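# Pin fork link to eye plate with 12 mm pin

## Task

Join the fork link and the eye plate by pushing the 12 mm pin through both cheeks of the fork and through the eye, with the pin's head resting against the fork on the side facing the parts box. The task fails if the pin is forced into the metal of either fork cheek or the eye plate. It also fails if, at the end, either gripper or both together still hold any loose item other than the fork link or the fitted pin. The assembly must stay together on its own; a joint that holds only because the robot is holding it is not done.

## Robot and tools

Robot: two 6-joint arms, left_arm and right_arm, each ending in a parallel two-finger gripper. The names are labels, not image sides.

Frame: one shared scene frame. Origin on the table top midway between the arms; +x points out over the table, +z up, left_arm sits on the +y side. Positions are in metres, orientations are unit quaternions written w first (qw, qx, qy, qz). Printed hand positions can be somewhat off, more so at long reach.

Gripper axes: fingers point along the gripper's +z and close along its y. The reported end_effector_position is between the pads when closed, roughly 2 cm short of the fingertips; on closing, the tips advance about 10 mm along +z.

Row layout (shared by execute_actions and move): 16 numbers, always both arms: left_arm x, y, z, qw, qx, qy, qz, opening, then right_arm x, y, z, qw, qx, qy, qz, opening. x,y,z and the quaternion are an absolute target pose for that gripper in the scene frame, not an offset. Opening ranges -1 (closed) to +1 (fully open, 0.084 m).

execute_actions(actions): a list of actions run in sequence. Each action is a table of 1 to 15 rows; each row lasts one 1/30 s step, and if fewer than 15 rows are given the last one is repeated to fill 15 steps. An empty list just returns the current state and images. Each step, the commanded pose is clipped to within 70 mm and 16 degrees of the measured one, and damped inverse kinematics drives toward it, favouring position over orientation. After an action the arm only reaches its last clipped pose, so far targets need further actions. An action is rejected for both arms if any target lies over 0.6 m from that gripper's current position along any of the gripper's own axes; if the first action fails this (against the latest reported state) or any action is malformed, nothing runs. To hold an orientation, repeat one fixed quaternion in every row rather than copying the drifting reported one. An arm meant to stay put should get its last reported full pose and desired opening every call.

move(target, speed, blocking): target is one 16-number row as above (absolute poses). Both grippers travel straight lines ending simultaneously, lasting 0.5 to 10 s (cut off at 10 s). speed is each path's top linear speed in m/s, 0.002 to 0.5, default 0.25; turning is capped at twice that in rad/s. Rotation takes the short way. Openings are applied at the start. Paths ignore obstacles and the other arm; grippers lag, may stray and can overshoot speed, especially with a near-straight arm. Faster contact and targets set deeper past contact push harder. blocking=false returns after 0.5 s while motion continues; then use wait(0) to check, and no rows or moves are accepted until a result shows the move has ended (or call stop). The result adds a 'move:' line with the ending (done, off_target, moving, held, fault), active limits (paced = target clipped; held = a check blocked steps, after which the arm may speed up), and each gripper's distance to its pose.

wait(seconds): 0 to 10; arms keep their last command, a running move continues and the wait ends early when it finishes.

stop(): brakes a running move; needs room, more at speed; fingers keep moving.

zoom_image(camera, region): region [x0, y0, x1, y1] in that camera's pixels, origin top-left, at most 504x504. Cameras: cam_head_left, cam_head_right, cam_left_wrist, cam_right_wrist, each 896x504, returned in that order. Calibration lines (pinhole+radial, K, distortion, T_world_to_cam) are given; actual cameras can differ by a few degrees and millimetres, and wrist cameras follow joint readings.

finished_scene(scene): ends the current scene, given its number, after the last command has been held; irreversible. Result reports success and the next task.

Result lines: per-arm pose and velocities; 'Hand target' is the pose currently being driven toward; grip_measured is the measured opening on the command scale; joint positions and torques (torques carry offsets and noise and are nonzero in free air); 'pose unreachable' means the clearance check altered or blocked that arm's command; MOTOR HOT appears from 65 °C, and at 80 °C an OVER-TEMPERATURE FAULT brakes that arm until cooled.

Gripping: to hold something, keep commanding an opening well below grip_measured; the bigger the gap, the tighter (about 24 N per pad up to ~6 cm wide). Sending back grip_measured itself gives light pressure. Fast closes can squeeze hard enough to spring the fingers open.

Joint ranges (rad), base outward: waist ±6.283, shoulder ±2.304, elbow -4.224 to 0.061, forearm roll ±6.283, wrist pitch ±2.164, wrist roll ±6.283. Load limits (N m): waist 56.4, shoulder 56.4, elbow 47, forearm roll 25.3, wrist pitch 17.8, wrist roll 17.8, including held weight. Reaching one causes a TORQUE FAULT: the arm backs off, holds 10 s and drops the rest of the call.

The simulation keeps running while you compose replies; the robot holds its last command meanwhile. Loose objects may occasionally get nudged.

Avoid: knocking anything off the table (fails), arms colliding or pushing each other, dropping or slipping parts, slamming into things, ramming the pin into the cheeks or plate instead of the bore, and ending with anything besides the fork link or the fitted pin still in a gripper. Release the pin and let the assembly stand on its own before finishing.

Each tool is called after "Request:" as name([rows], argument=value, ...), one row to a line, values as JSON.

## Session

Request:
execute_actions(actions=[])

Scene clock: 0.00 s.
left_arm: end_effector_position=(+0.8078, +0.5017, +0.3206) grip_measured=+1.00 end_effector_quat_wxyz=(-0.565, +0.686, -0.447, +0.103) end_effector_velocity=(+0.000, -0.000, +0.000) end_effector_angular_velocity=(-0.000, -0.000, -0.002) | right_arm: end_effector_position=(+0.2006, -0.4780, +0.1695) grip_measured=+1.00 end_effector_quat_wxyz=(-0.209, +0.485, +0.834, -0.160) end_effector_velocity=(-0.000, -0.000, +0.000) end_effector_angular_velocity=(-0.000, +0.000, +0.001)
Joint positions: left_arm=[-0.202 -0.625 -1.198  2.011 -0.902 -0.625  0.084] | right_arm=[-0.245 -0.069 -0.33  -0.352 -0.771 -2.139  0.084]
Joint velocities: left_arm=[-0.     0.001 -0.     0.001  0.001  0.     0.   ] | right_arm=[-0.     0.001  0.001 -0.001  0.     0.    -0.   ]
Joint torques (N m, as the arm reports them, + toward a larger angle): no reading
Motor temperatures (°C, as the motors report them): left_arm=[32 33 36 35 33 35] | right_arm=[31 31 30 35 34 33]
Hand target (left_arm): +0.808, +0.502, +0.321; -0.565, +0.686, -0.447, +0.103
Hand target (right_arm): +0.201, -0.478, +0.169; -0.209, +0.485, +0.834, -0.160

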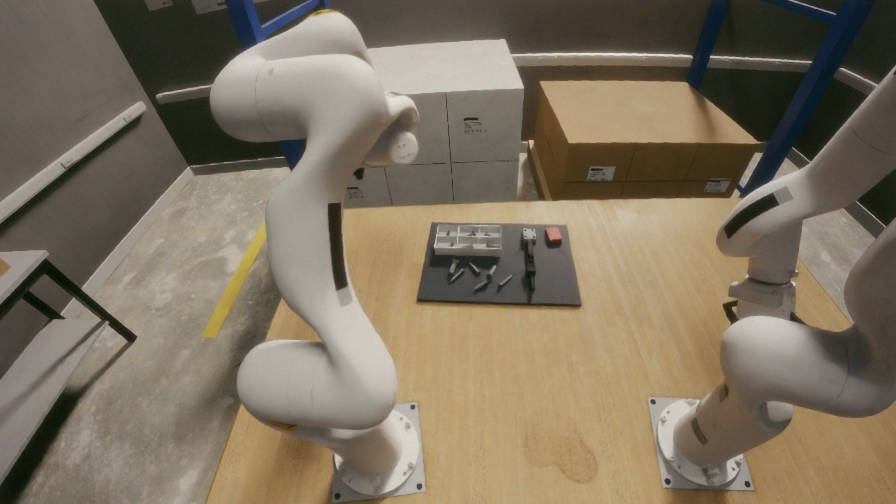

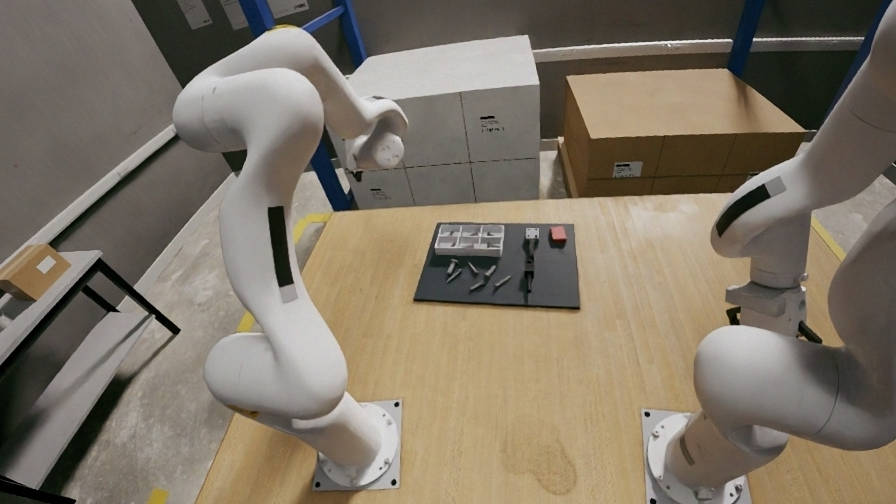

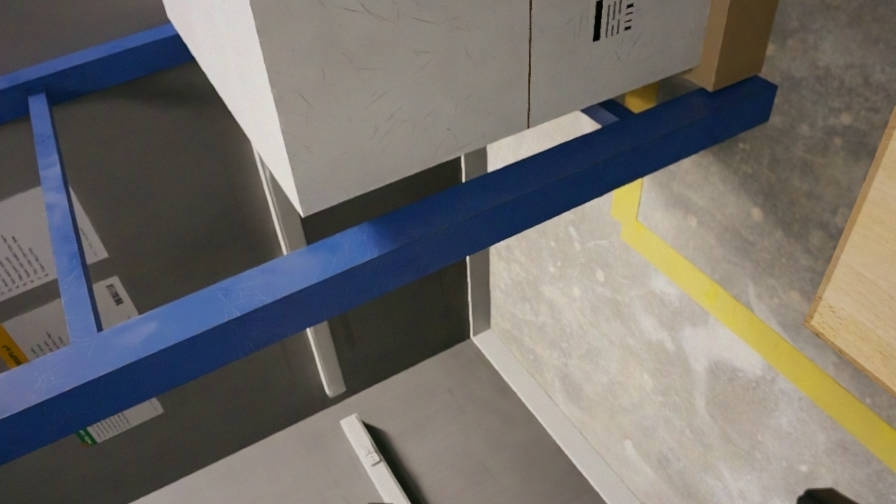

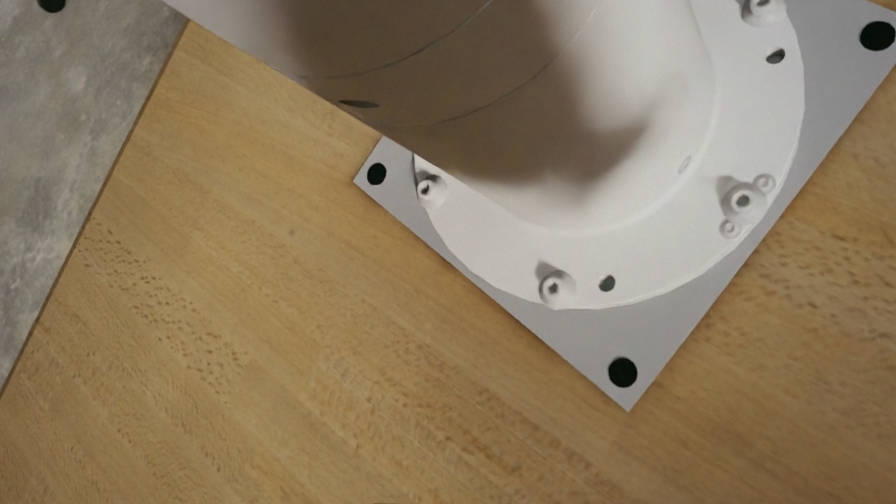

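Request:
zoom_image(camera="cam_head_left", region=[410, 215, 590, 315])

Request:
zoom_image(camera="cam_head_right", region=[410, 215, 590, 315])

Region (410, 215, 590, 315) of cam_head_left's 896x504 image, scaled by 2.800, with more detail than that image has.

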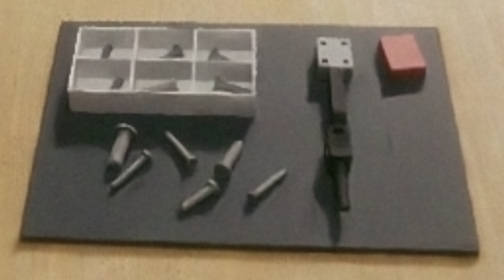

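Region (410, 215, 590, 315) of cam_head_right's 896x504 image, scaled by 2.800, with more detail than that image has.

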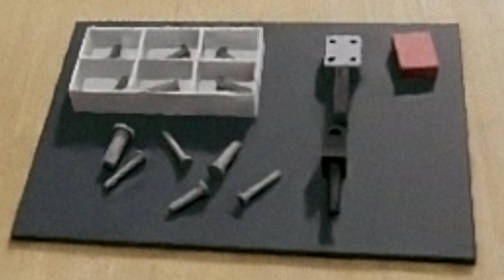

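Request:
move(target=[0.5,0.25,0.3,0,1,0,0,1,0.5,-0.1,0.3,0,0,1,0,1], speed=0.4)

Scene clock: 6.10 s.
left_arm: end_effector_position=(+0.5009, +0.2488, +0.2996) grip_measured=+1.00 end_effector_quat_wxyz=(-0.001, +1.000, +0.000, -0.001) end_effector_velocity=(-0.001, -0.001, -0.000) end_effector_angular_velocity=(-0.009, +0.000, +0.002) | right_arm: end_effector_position=(+0.5005, -0.1010, +0.2988) grip_measured=+1.00 end_effector_quat_wxyz=(-0.000, +0.000, +1.000, -0.001) end_effector_velocity=(+0.001, +0.002, +0.001) end_effector_angular_velocity=(+0.003, -0.001, +0.002)
Joint positions: left_arm=[-0.408 -0.126 -0.882  0.002 -0.759 -0.251  0.084] | right_arm=[ 0.658 -0.271 -1.053 -0.001 -0.784 -2.605  0.084]
Joint velocities: left_arm=[ 0.002  0.003  0.004 -0.012  0.003  0.008 -0.   ] | right_arm=[ 0.001 -0.003 -0.005  0.002 -0.    -0.003  0.   ]
Joint torques (N m, as the arm reports them, + toward a larger angle): left_arm=[  6.56  39.67 -11.8    0.05   0.38  -0.26] | right_arm=[ -3.41  27.01 -14.31  -0.56   0.52  -0.39]
Motor temperatures (°C, as the motors report them): left_arm=[32 33 36 35 33 35] | right_arm=[31 31 30 35 34 33]
Hand target (left_arm): +0.501, +0.249, +0.300; -0.000, +1.000, +0.001, -0.001
Hand target (right_arm): +0.501, -0.101, +0.299; -0.000, +0.000, +1.000, -0.001
Off the commanded pose (left_arm): 0.002 m, 0 deg.
Off the commanded pose (right_arm): 0.002 m, 0 deg.
move: done
camera_calibration (this result's frames):
cam_left_wrist: T_world_to_cam=[[-0.0113111, -0.999935, 0.00160289, 0.288373], [-0.999848, 0.0113314, 0.0132461, 0.560389], [-0.0132634, -0.00145282, -0.999911, 0.433485], [0, 0, 0, 1]] pos_world=[0.569315, 0.282634, 0.425561]
cam_right_wrist: T_world_to_cam=[[0.0041246, 0.999976, -0.00559048, 0.135709], [0.99999, -0.00411558, 0.00162451, -0.431381], [0.00160146, -0.00559713, -0.999983, 0.424476], [0, 0, 0, 1]] pos_world=[0.430137, -0.135105, 0.425929]

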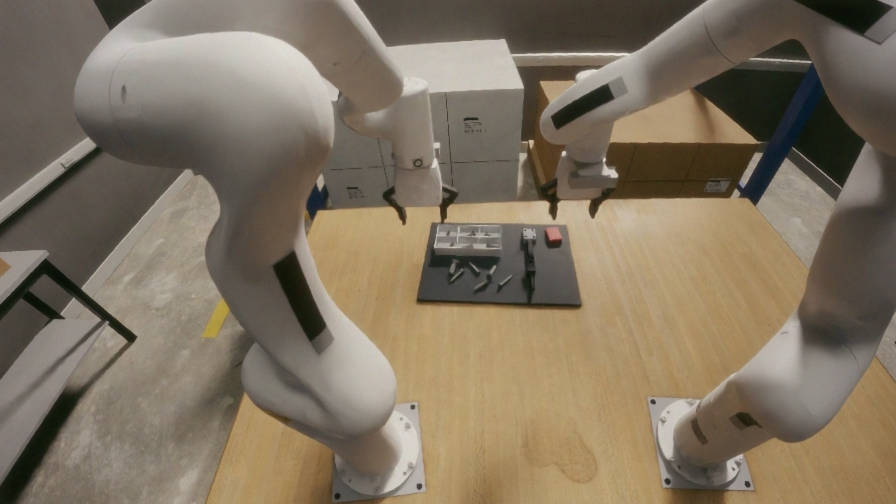

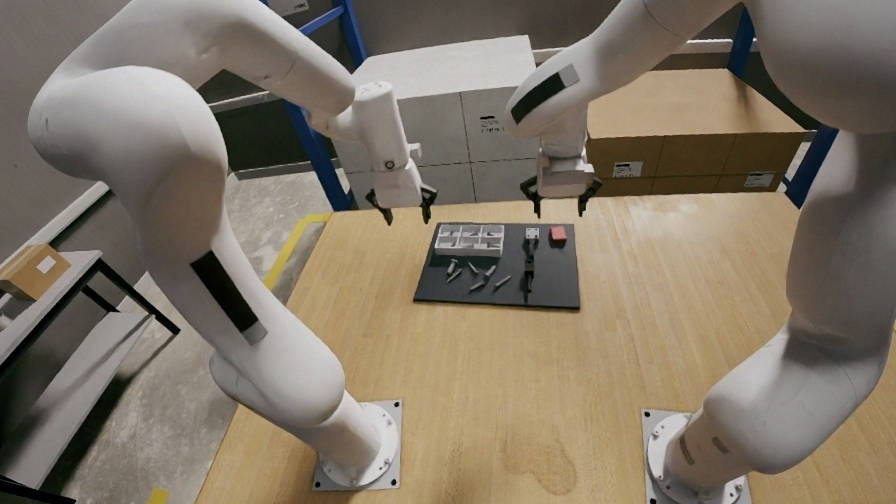

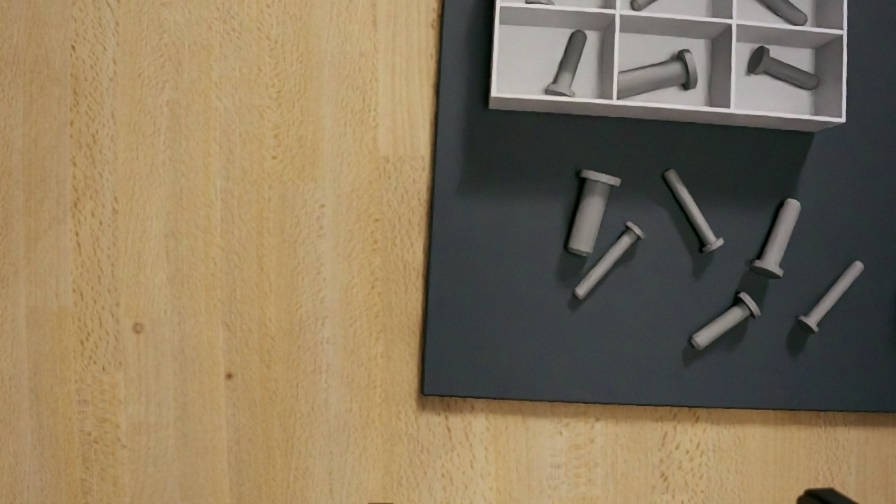

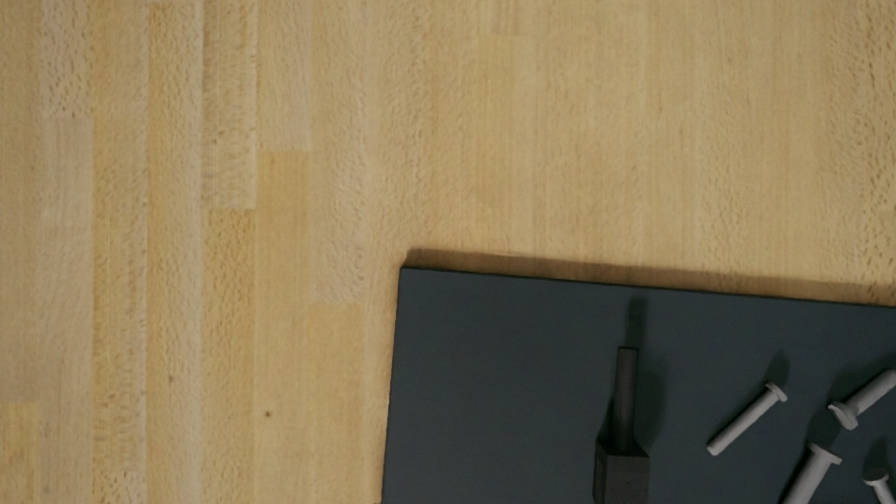

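Request:
move(target=[0.48,0.1,0.2,0,1,0,0,1,0.67,-0.06,0.27,0,0,1,0,1], speed=0.3)

Scene clock: 8.47 s.
left_arm: end_effector_position=(+0.4806, +0.1004, +0.2004) grip_measured=+1.00 end_effector_quat_wxyz=(-0.000, +1.000, +0.000, -0.000) end_effector_velocity=(+0.000, -0.001, -0.001) end_effector_angular_velocity=(+0.001, -0.001, -0.000) | right_arm: end_effector_position=(+0.6698, -0.0601, +0.2696) grip_measured=+1.00 end_effector_quat_wxyz=(+0.000, -0.000, +1.000, +0.000) end_effector_velocity=(+0.003, -0.001, -0.000) end_effector_angular_velocity=(-0.002, +0.001, -0.002)
Joint positions: left_arm=[-0.717 -0.363 -0.916  0.    -0.553 -0.558  0.084] | right_arm=[ 0.583 -0.703 -1.602  0.    -0.899 -2.683  0.084]
Joint velocities: left_arm=[-0.002 -0.003 -0.002  0.002  0.002 -0.003  0.   ] | right_arm=[-0.003 -0.007 -0.01  -0.001 -0.006 -0.     0.   ]
Joint torques (N m, as the arm reports them, + toward a larger angle): left_arm=[  6.83  48.19 -10.41  -0.12   0.3   -0.2 ] | right_arm=[  1.97  39.38 -13.83  -0.75   0.29   0.01]
Motor temperatures (°C, as the motors report them): left_arm=[32 33 36 35 33 35] | right_arm=[31 31 30 35 34 33]
Hand target (left_arm): +0.481, +0.100, +0.200; -0.000, +1.000, +0.000, -0.000
Hand target (right_arm): +0.670, -0.060, +0.269; -0.000, -0.000, +1.000, +0.000
Off the commanded pose (left_arm): 0.001 m, 0 deg.
Off the commanded pose (right_arm): 0.000 m, 0 deg.
move: done
camera_calibration (this result's frames):
cam_left_wrist: T_world_to_cam=[[-0.0116794, -0.999927, 0.00310242, 0.139767], [-0.99987, 0.0117131, 0.011093, 0.54345], [-0.0111285, -0.00297246, -0.999934, 0.332893], [0, 0, 0, 1]] pos_world=[0.548716, 0.134381, 0.326409]
cam_right_wrist: T_world_to_cam=[[0.00352172, 0.999987, -0.00377713, 0.0938212], [0.99999, -0.00351123, 0.00278189, -0.600719], [0.00276859, -0.00378689, -0.999989, 0.39457], [0, 0, 0, 1]] pos_world=[0.59929, -0.094435, 0.396591]

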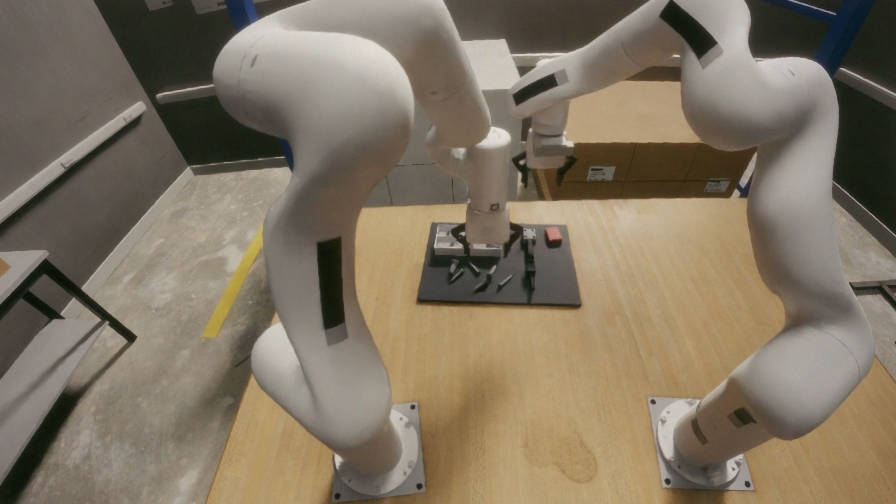

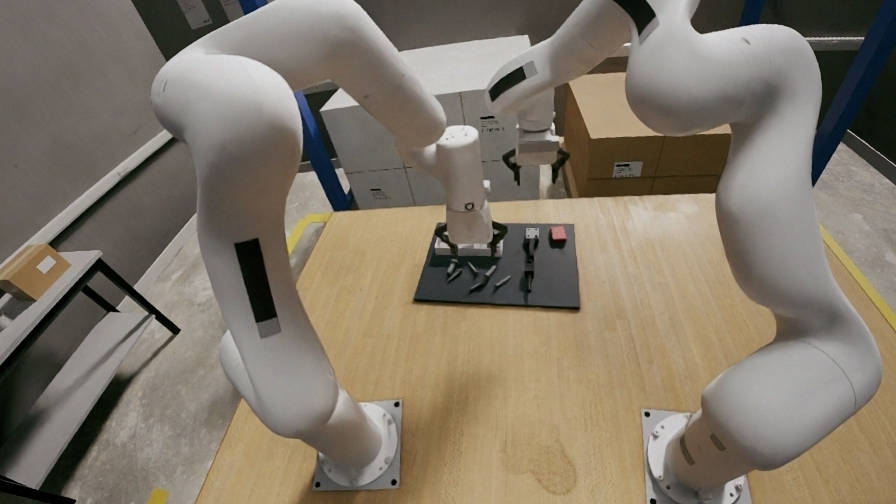

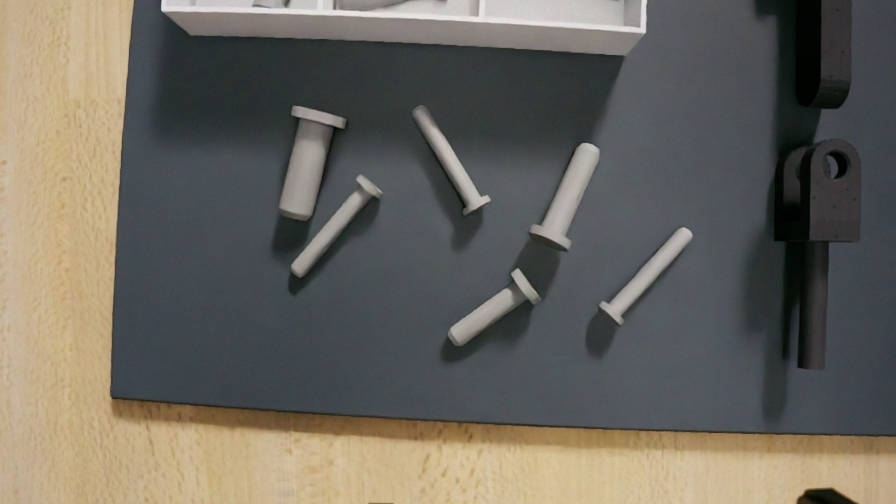

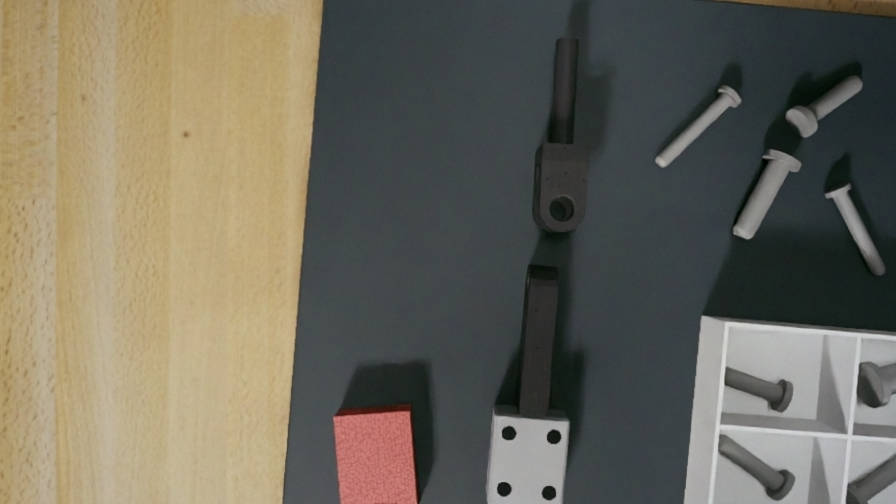

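Request:
zoom_image(camera="cam_left_wrist", region=[420, 40, 896, 380])

Request:
zoom_image(camera="cam_right_wrist", region=[440, 20, 896, 504])

Region (420, 40, 896, 380) of cam_left_wrist's 896x504 image, scaled by 1.059, with more detail than that image has; it fills the top 360 rows of this view, and the rest is white.

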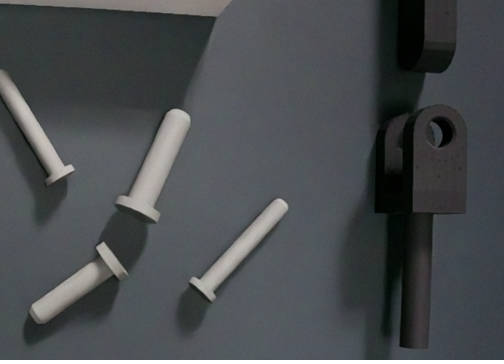

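Region (440, 20, 896, 504) of cam_right_wrist's 896x504 image, scaled by 1.041, with more detail than that image has; it fills the left 475 columns of this view, and the rest is white.

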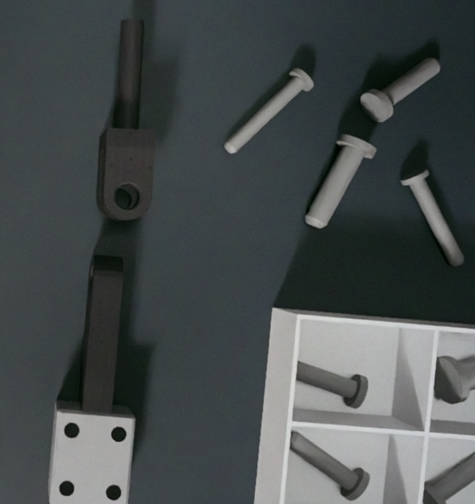

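Request:
move(target=[0.50,-0.033,0.08,0,1,0,0,0.2,0.6,-0.25,0.27,0,0,1,0,1], speed=0.3)

Request:
move(target=[0.50,-0.033,0.024,0,1,0,0,0.2,0.6,-0.25,0.27,0,0,1,0,1], speed=0.08)

Scene clock: 16.43 s.
left_arm: end_effector_position=(+0.5006, -0.0328, +0.0806) grip_measured=+0.19 end_effector_quat_wxyz=(-0.000, +1.000, +0.000, +0.000) end_effector_velocity=(+0.000, -0.002, -0.001) end_effector_angular_velocity=(+0.000, -0.001, -0.001) | right_arm: end_effector_position=(+0.6000, -0.2497, +0.2704) grip_measured=+1.00 end_effector_quat_wxyz=(+0.000, +0.000, +1.000, +0.000) end_effector_velocity=(-0.001, -0.003, +0.000) end_effector_angular_velocity=(+0.001, +0.000, -0.001)
Joint positions: left_arm=[-0.892 -0.761 -1.201  0.    -0.44  -0.734  0.052] | right_arm=[ 0.327 -0.395 -1.145  0.001 -0.751 -2.938  0.084]
Joint velocities: left_arm=[-0.002 -0.005 -0.005  0.001  0.    -0.002  0.   ] | right_arm=[-0.005  0.003  0.004  0.001  0.001 -0.005 -0.   ]
Joint torques (N m, as the arm reports them, + toward a larger angle): left_arm=[ 6.11 63.6  -8.89 -0.62  0.37 -0.2 ] | right_arm=[  0.34  30.61 -15.21  -2.16   0.36  -0.31]
Motor temperatures (°C, as the motors report them): left_arm=[32 33 36 35 33 35] | right_arm=[31 31 31 35 34 33]
Hand target (left_arm): +0.501, -0.033, +0.080; -0.000, +1.000, +0.000, -0.000
Hand target (right_arm): +0.600, -0.250, +0.270; +0.000, +0.000, +1.000, +0.000
Off the commanded pose (left_arm): 0.001 m, 0 deg.
Off the commanded pose (right_arm): 0.001 m, 0 deg.
move: done
camera_calibration (this result's frames):
cam_left_wrist: T_world_to_cam=[[-0.0118758, -0.999924, 0.00331998, 0.00728381], [-0.999871, 0.0119111, 0.0108194, 0.566423], [-0.0108581, -0.00319106, -0.999936, 0.212788], [0, 0, 0, 1]] pos_world=[0.568747, 0.00121555, 0.206622]
cam_right_wrist: T_world_to_cam=[[0.00371462, 0.999986, -0.00376747, 0.283547], [0.99999, -0.00370461, 0.00265817, -0.531591], [0.00264418, -0.00377731, -0.999989, 0.394959], [0, 0, 0, 1]] pos_world=[0.529488, -0.284021, 0.397436]

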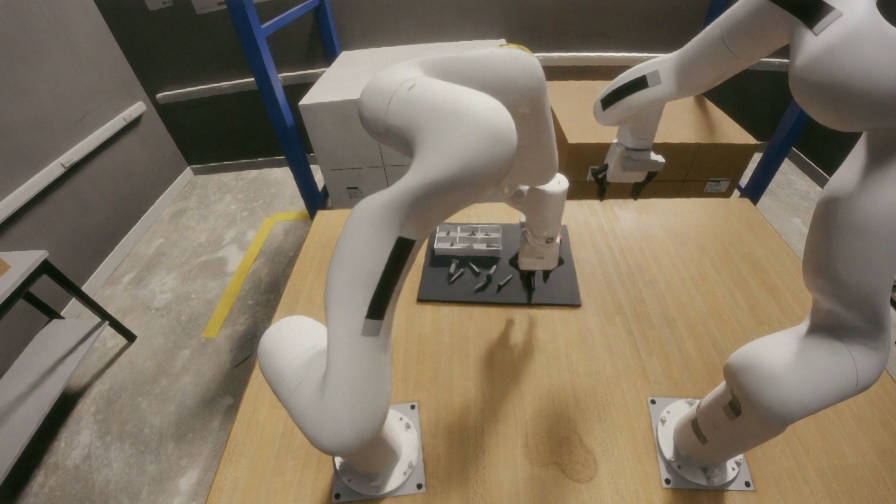

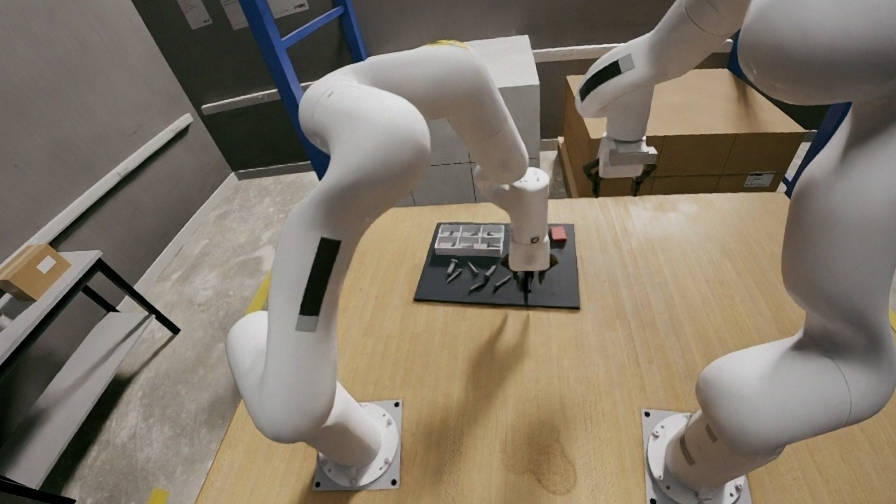

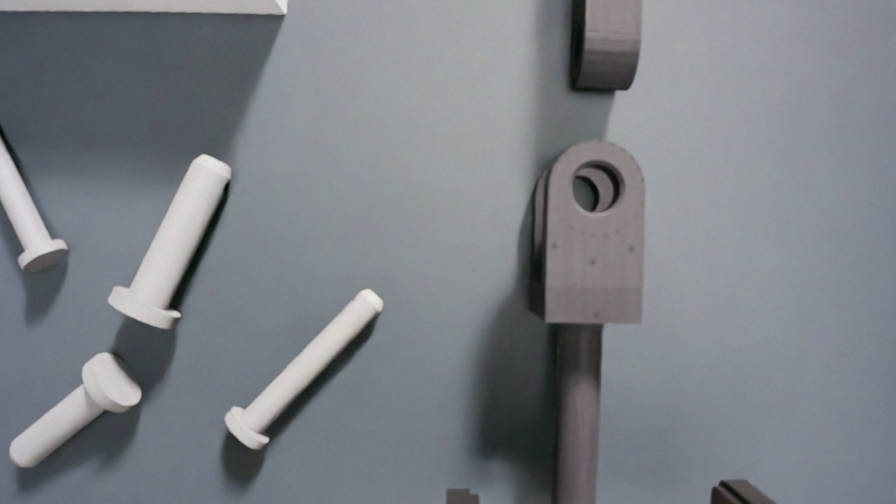

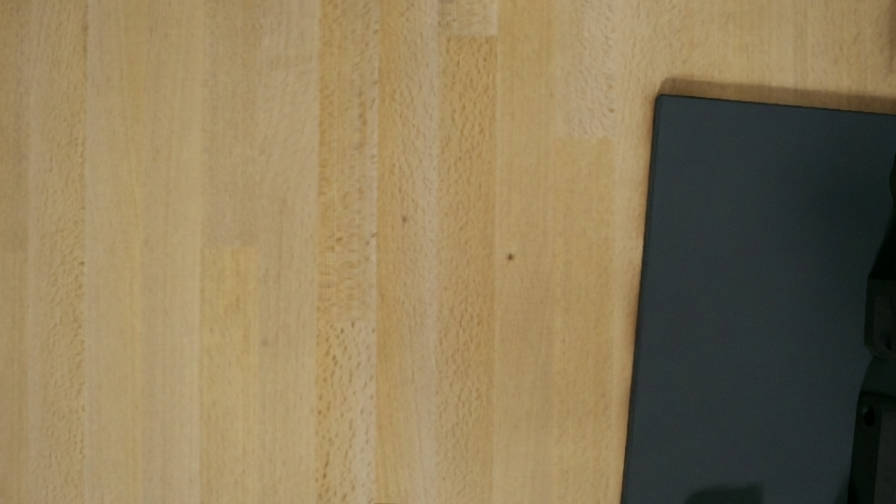

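Scene clock: 17.50 s.
left_arm: end_effector_position=(+0.5004, -0.0333, +0.0277) grip_measured=+0.20 end_effector_quat_wxyz=(-0.001, +1.000, +0.000, -0.000) end_effector_velocity=(-0.000, +0.000, -0.000) end_effector_angular_velocity=(-0.001, -0.001, -0.000) | right_arm: end_effector_position=(+0.6000, -0.2500, +0.2700) grip_measured=+1.00 end_effector_quat_wxyz=(+0.000, -0.000, +1.000, +0.000) end_effector_velocity=(+0.000, -0.001, +0.000) end_effector_angular_velocity=(-0.000, -0.001, -0.003)
Joint positions: left_arm=[-0.893 -0.862 -1.223  0.001 -0.362 -0.735  0.053] | right_arm=[ 0.327 -0.395 -1.145  0.    -0.75  -2.938  0.084]
Joint velocities: left_arm=[-0.     0.001  0.002  0.     0.003 -0.     0.   ] | right_arm=[-0.003  0.001  0.    -0.     0.     0.     0.   ]
Joint torques (N m, as the arm reports them, + toward a larger angle): left_arm=[ 5.66 15.68 -4.12 -0.52  5.5  -0.14] | right_arm=[ -0.68  31.36 -14.06  -1.33   0.38  -0.09]
Motor temperatures (°C, as the motors report them): left_arm=[32 33 36 35 33 35] | right_arm=[31 31 31 35 34 33]
Hand target (left_arm): +0.500, -0.033, +0.024; -0.000, +1.000, +0.000, +0.000
Hand target (right_arm): +0.600, -0.250, +0.270; +0.000, -0.000, +1.000, +0.000
Off the commanded pose (left_arm): 0.004 m, 0 deg.
Off the commanded pose (right_arm): 0.000 m, 0 deg.
move: off_target (left_arm)
camera_calibration (this result's frames):
cam_left_wrist: T_world_to_cam=[[-0.0120232, -0.999925, 0.00228279, 0.00705988], [-0.999857, 0.0120495, 0.0118857, 0.566777], [-0.0119123, -0.00213956, -0.999927, 0.160475], [0, 0, 0, 1]] pos_world=[0.568692, 0.0005733, 0.15371]
cam_right_wrist: T_world_to_cam=[[0.00370056, 0.999984, -0.00420154, 0.284011], [0.99999, -0.00368973, 0.00258249, -0.531598], [0.00256695, -0.00421105, -0.999988, 0.394499], [0, 0, 0, 1]] pos_world=[0.529529, -0.284307, 0.39706]

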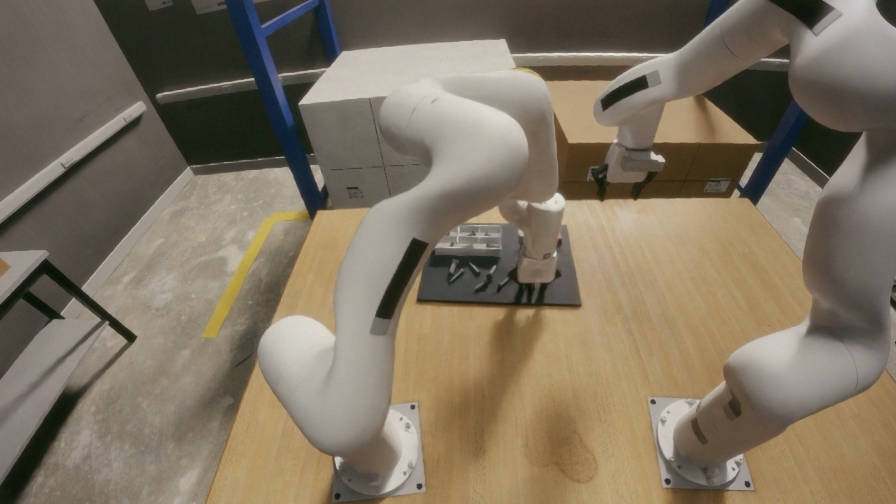

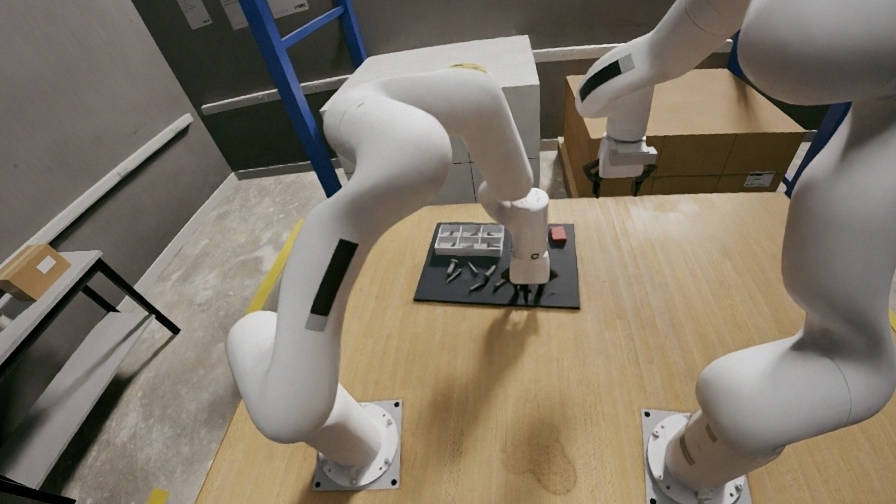

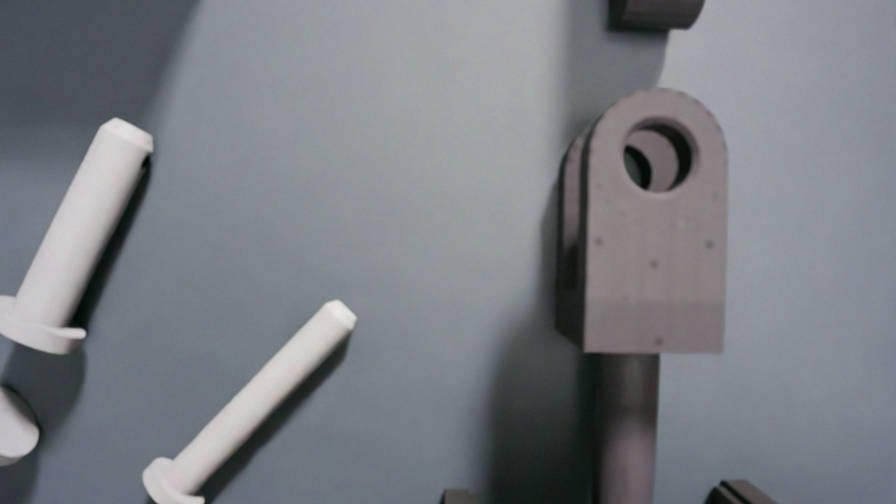

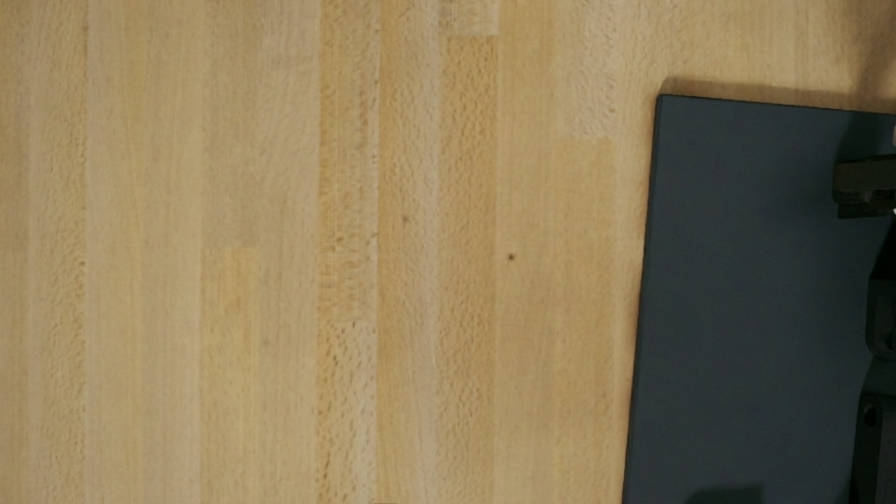

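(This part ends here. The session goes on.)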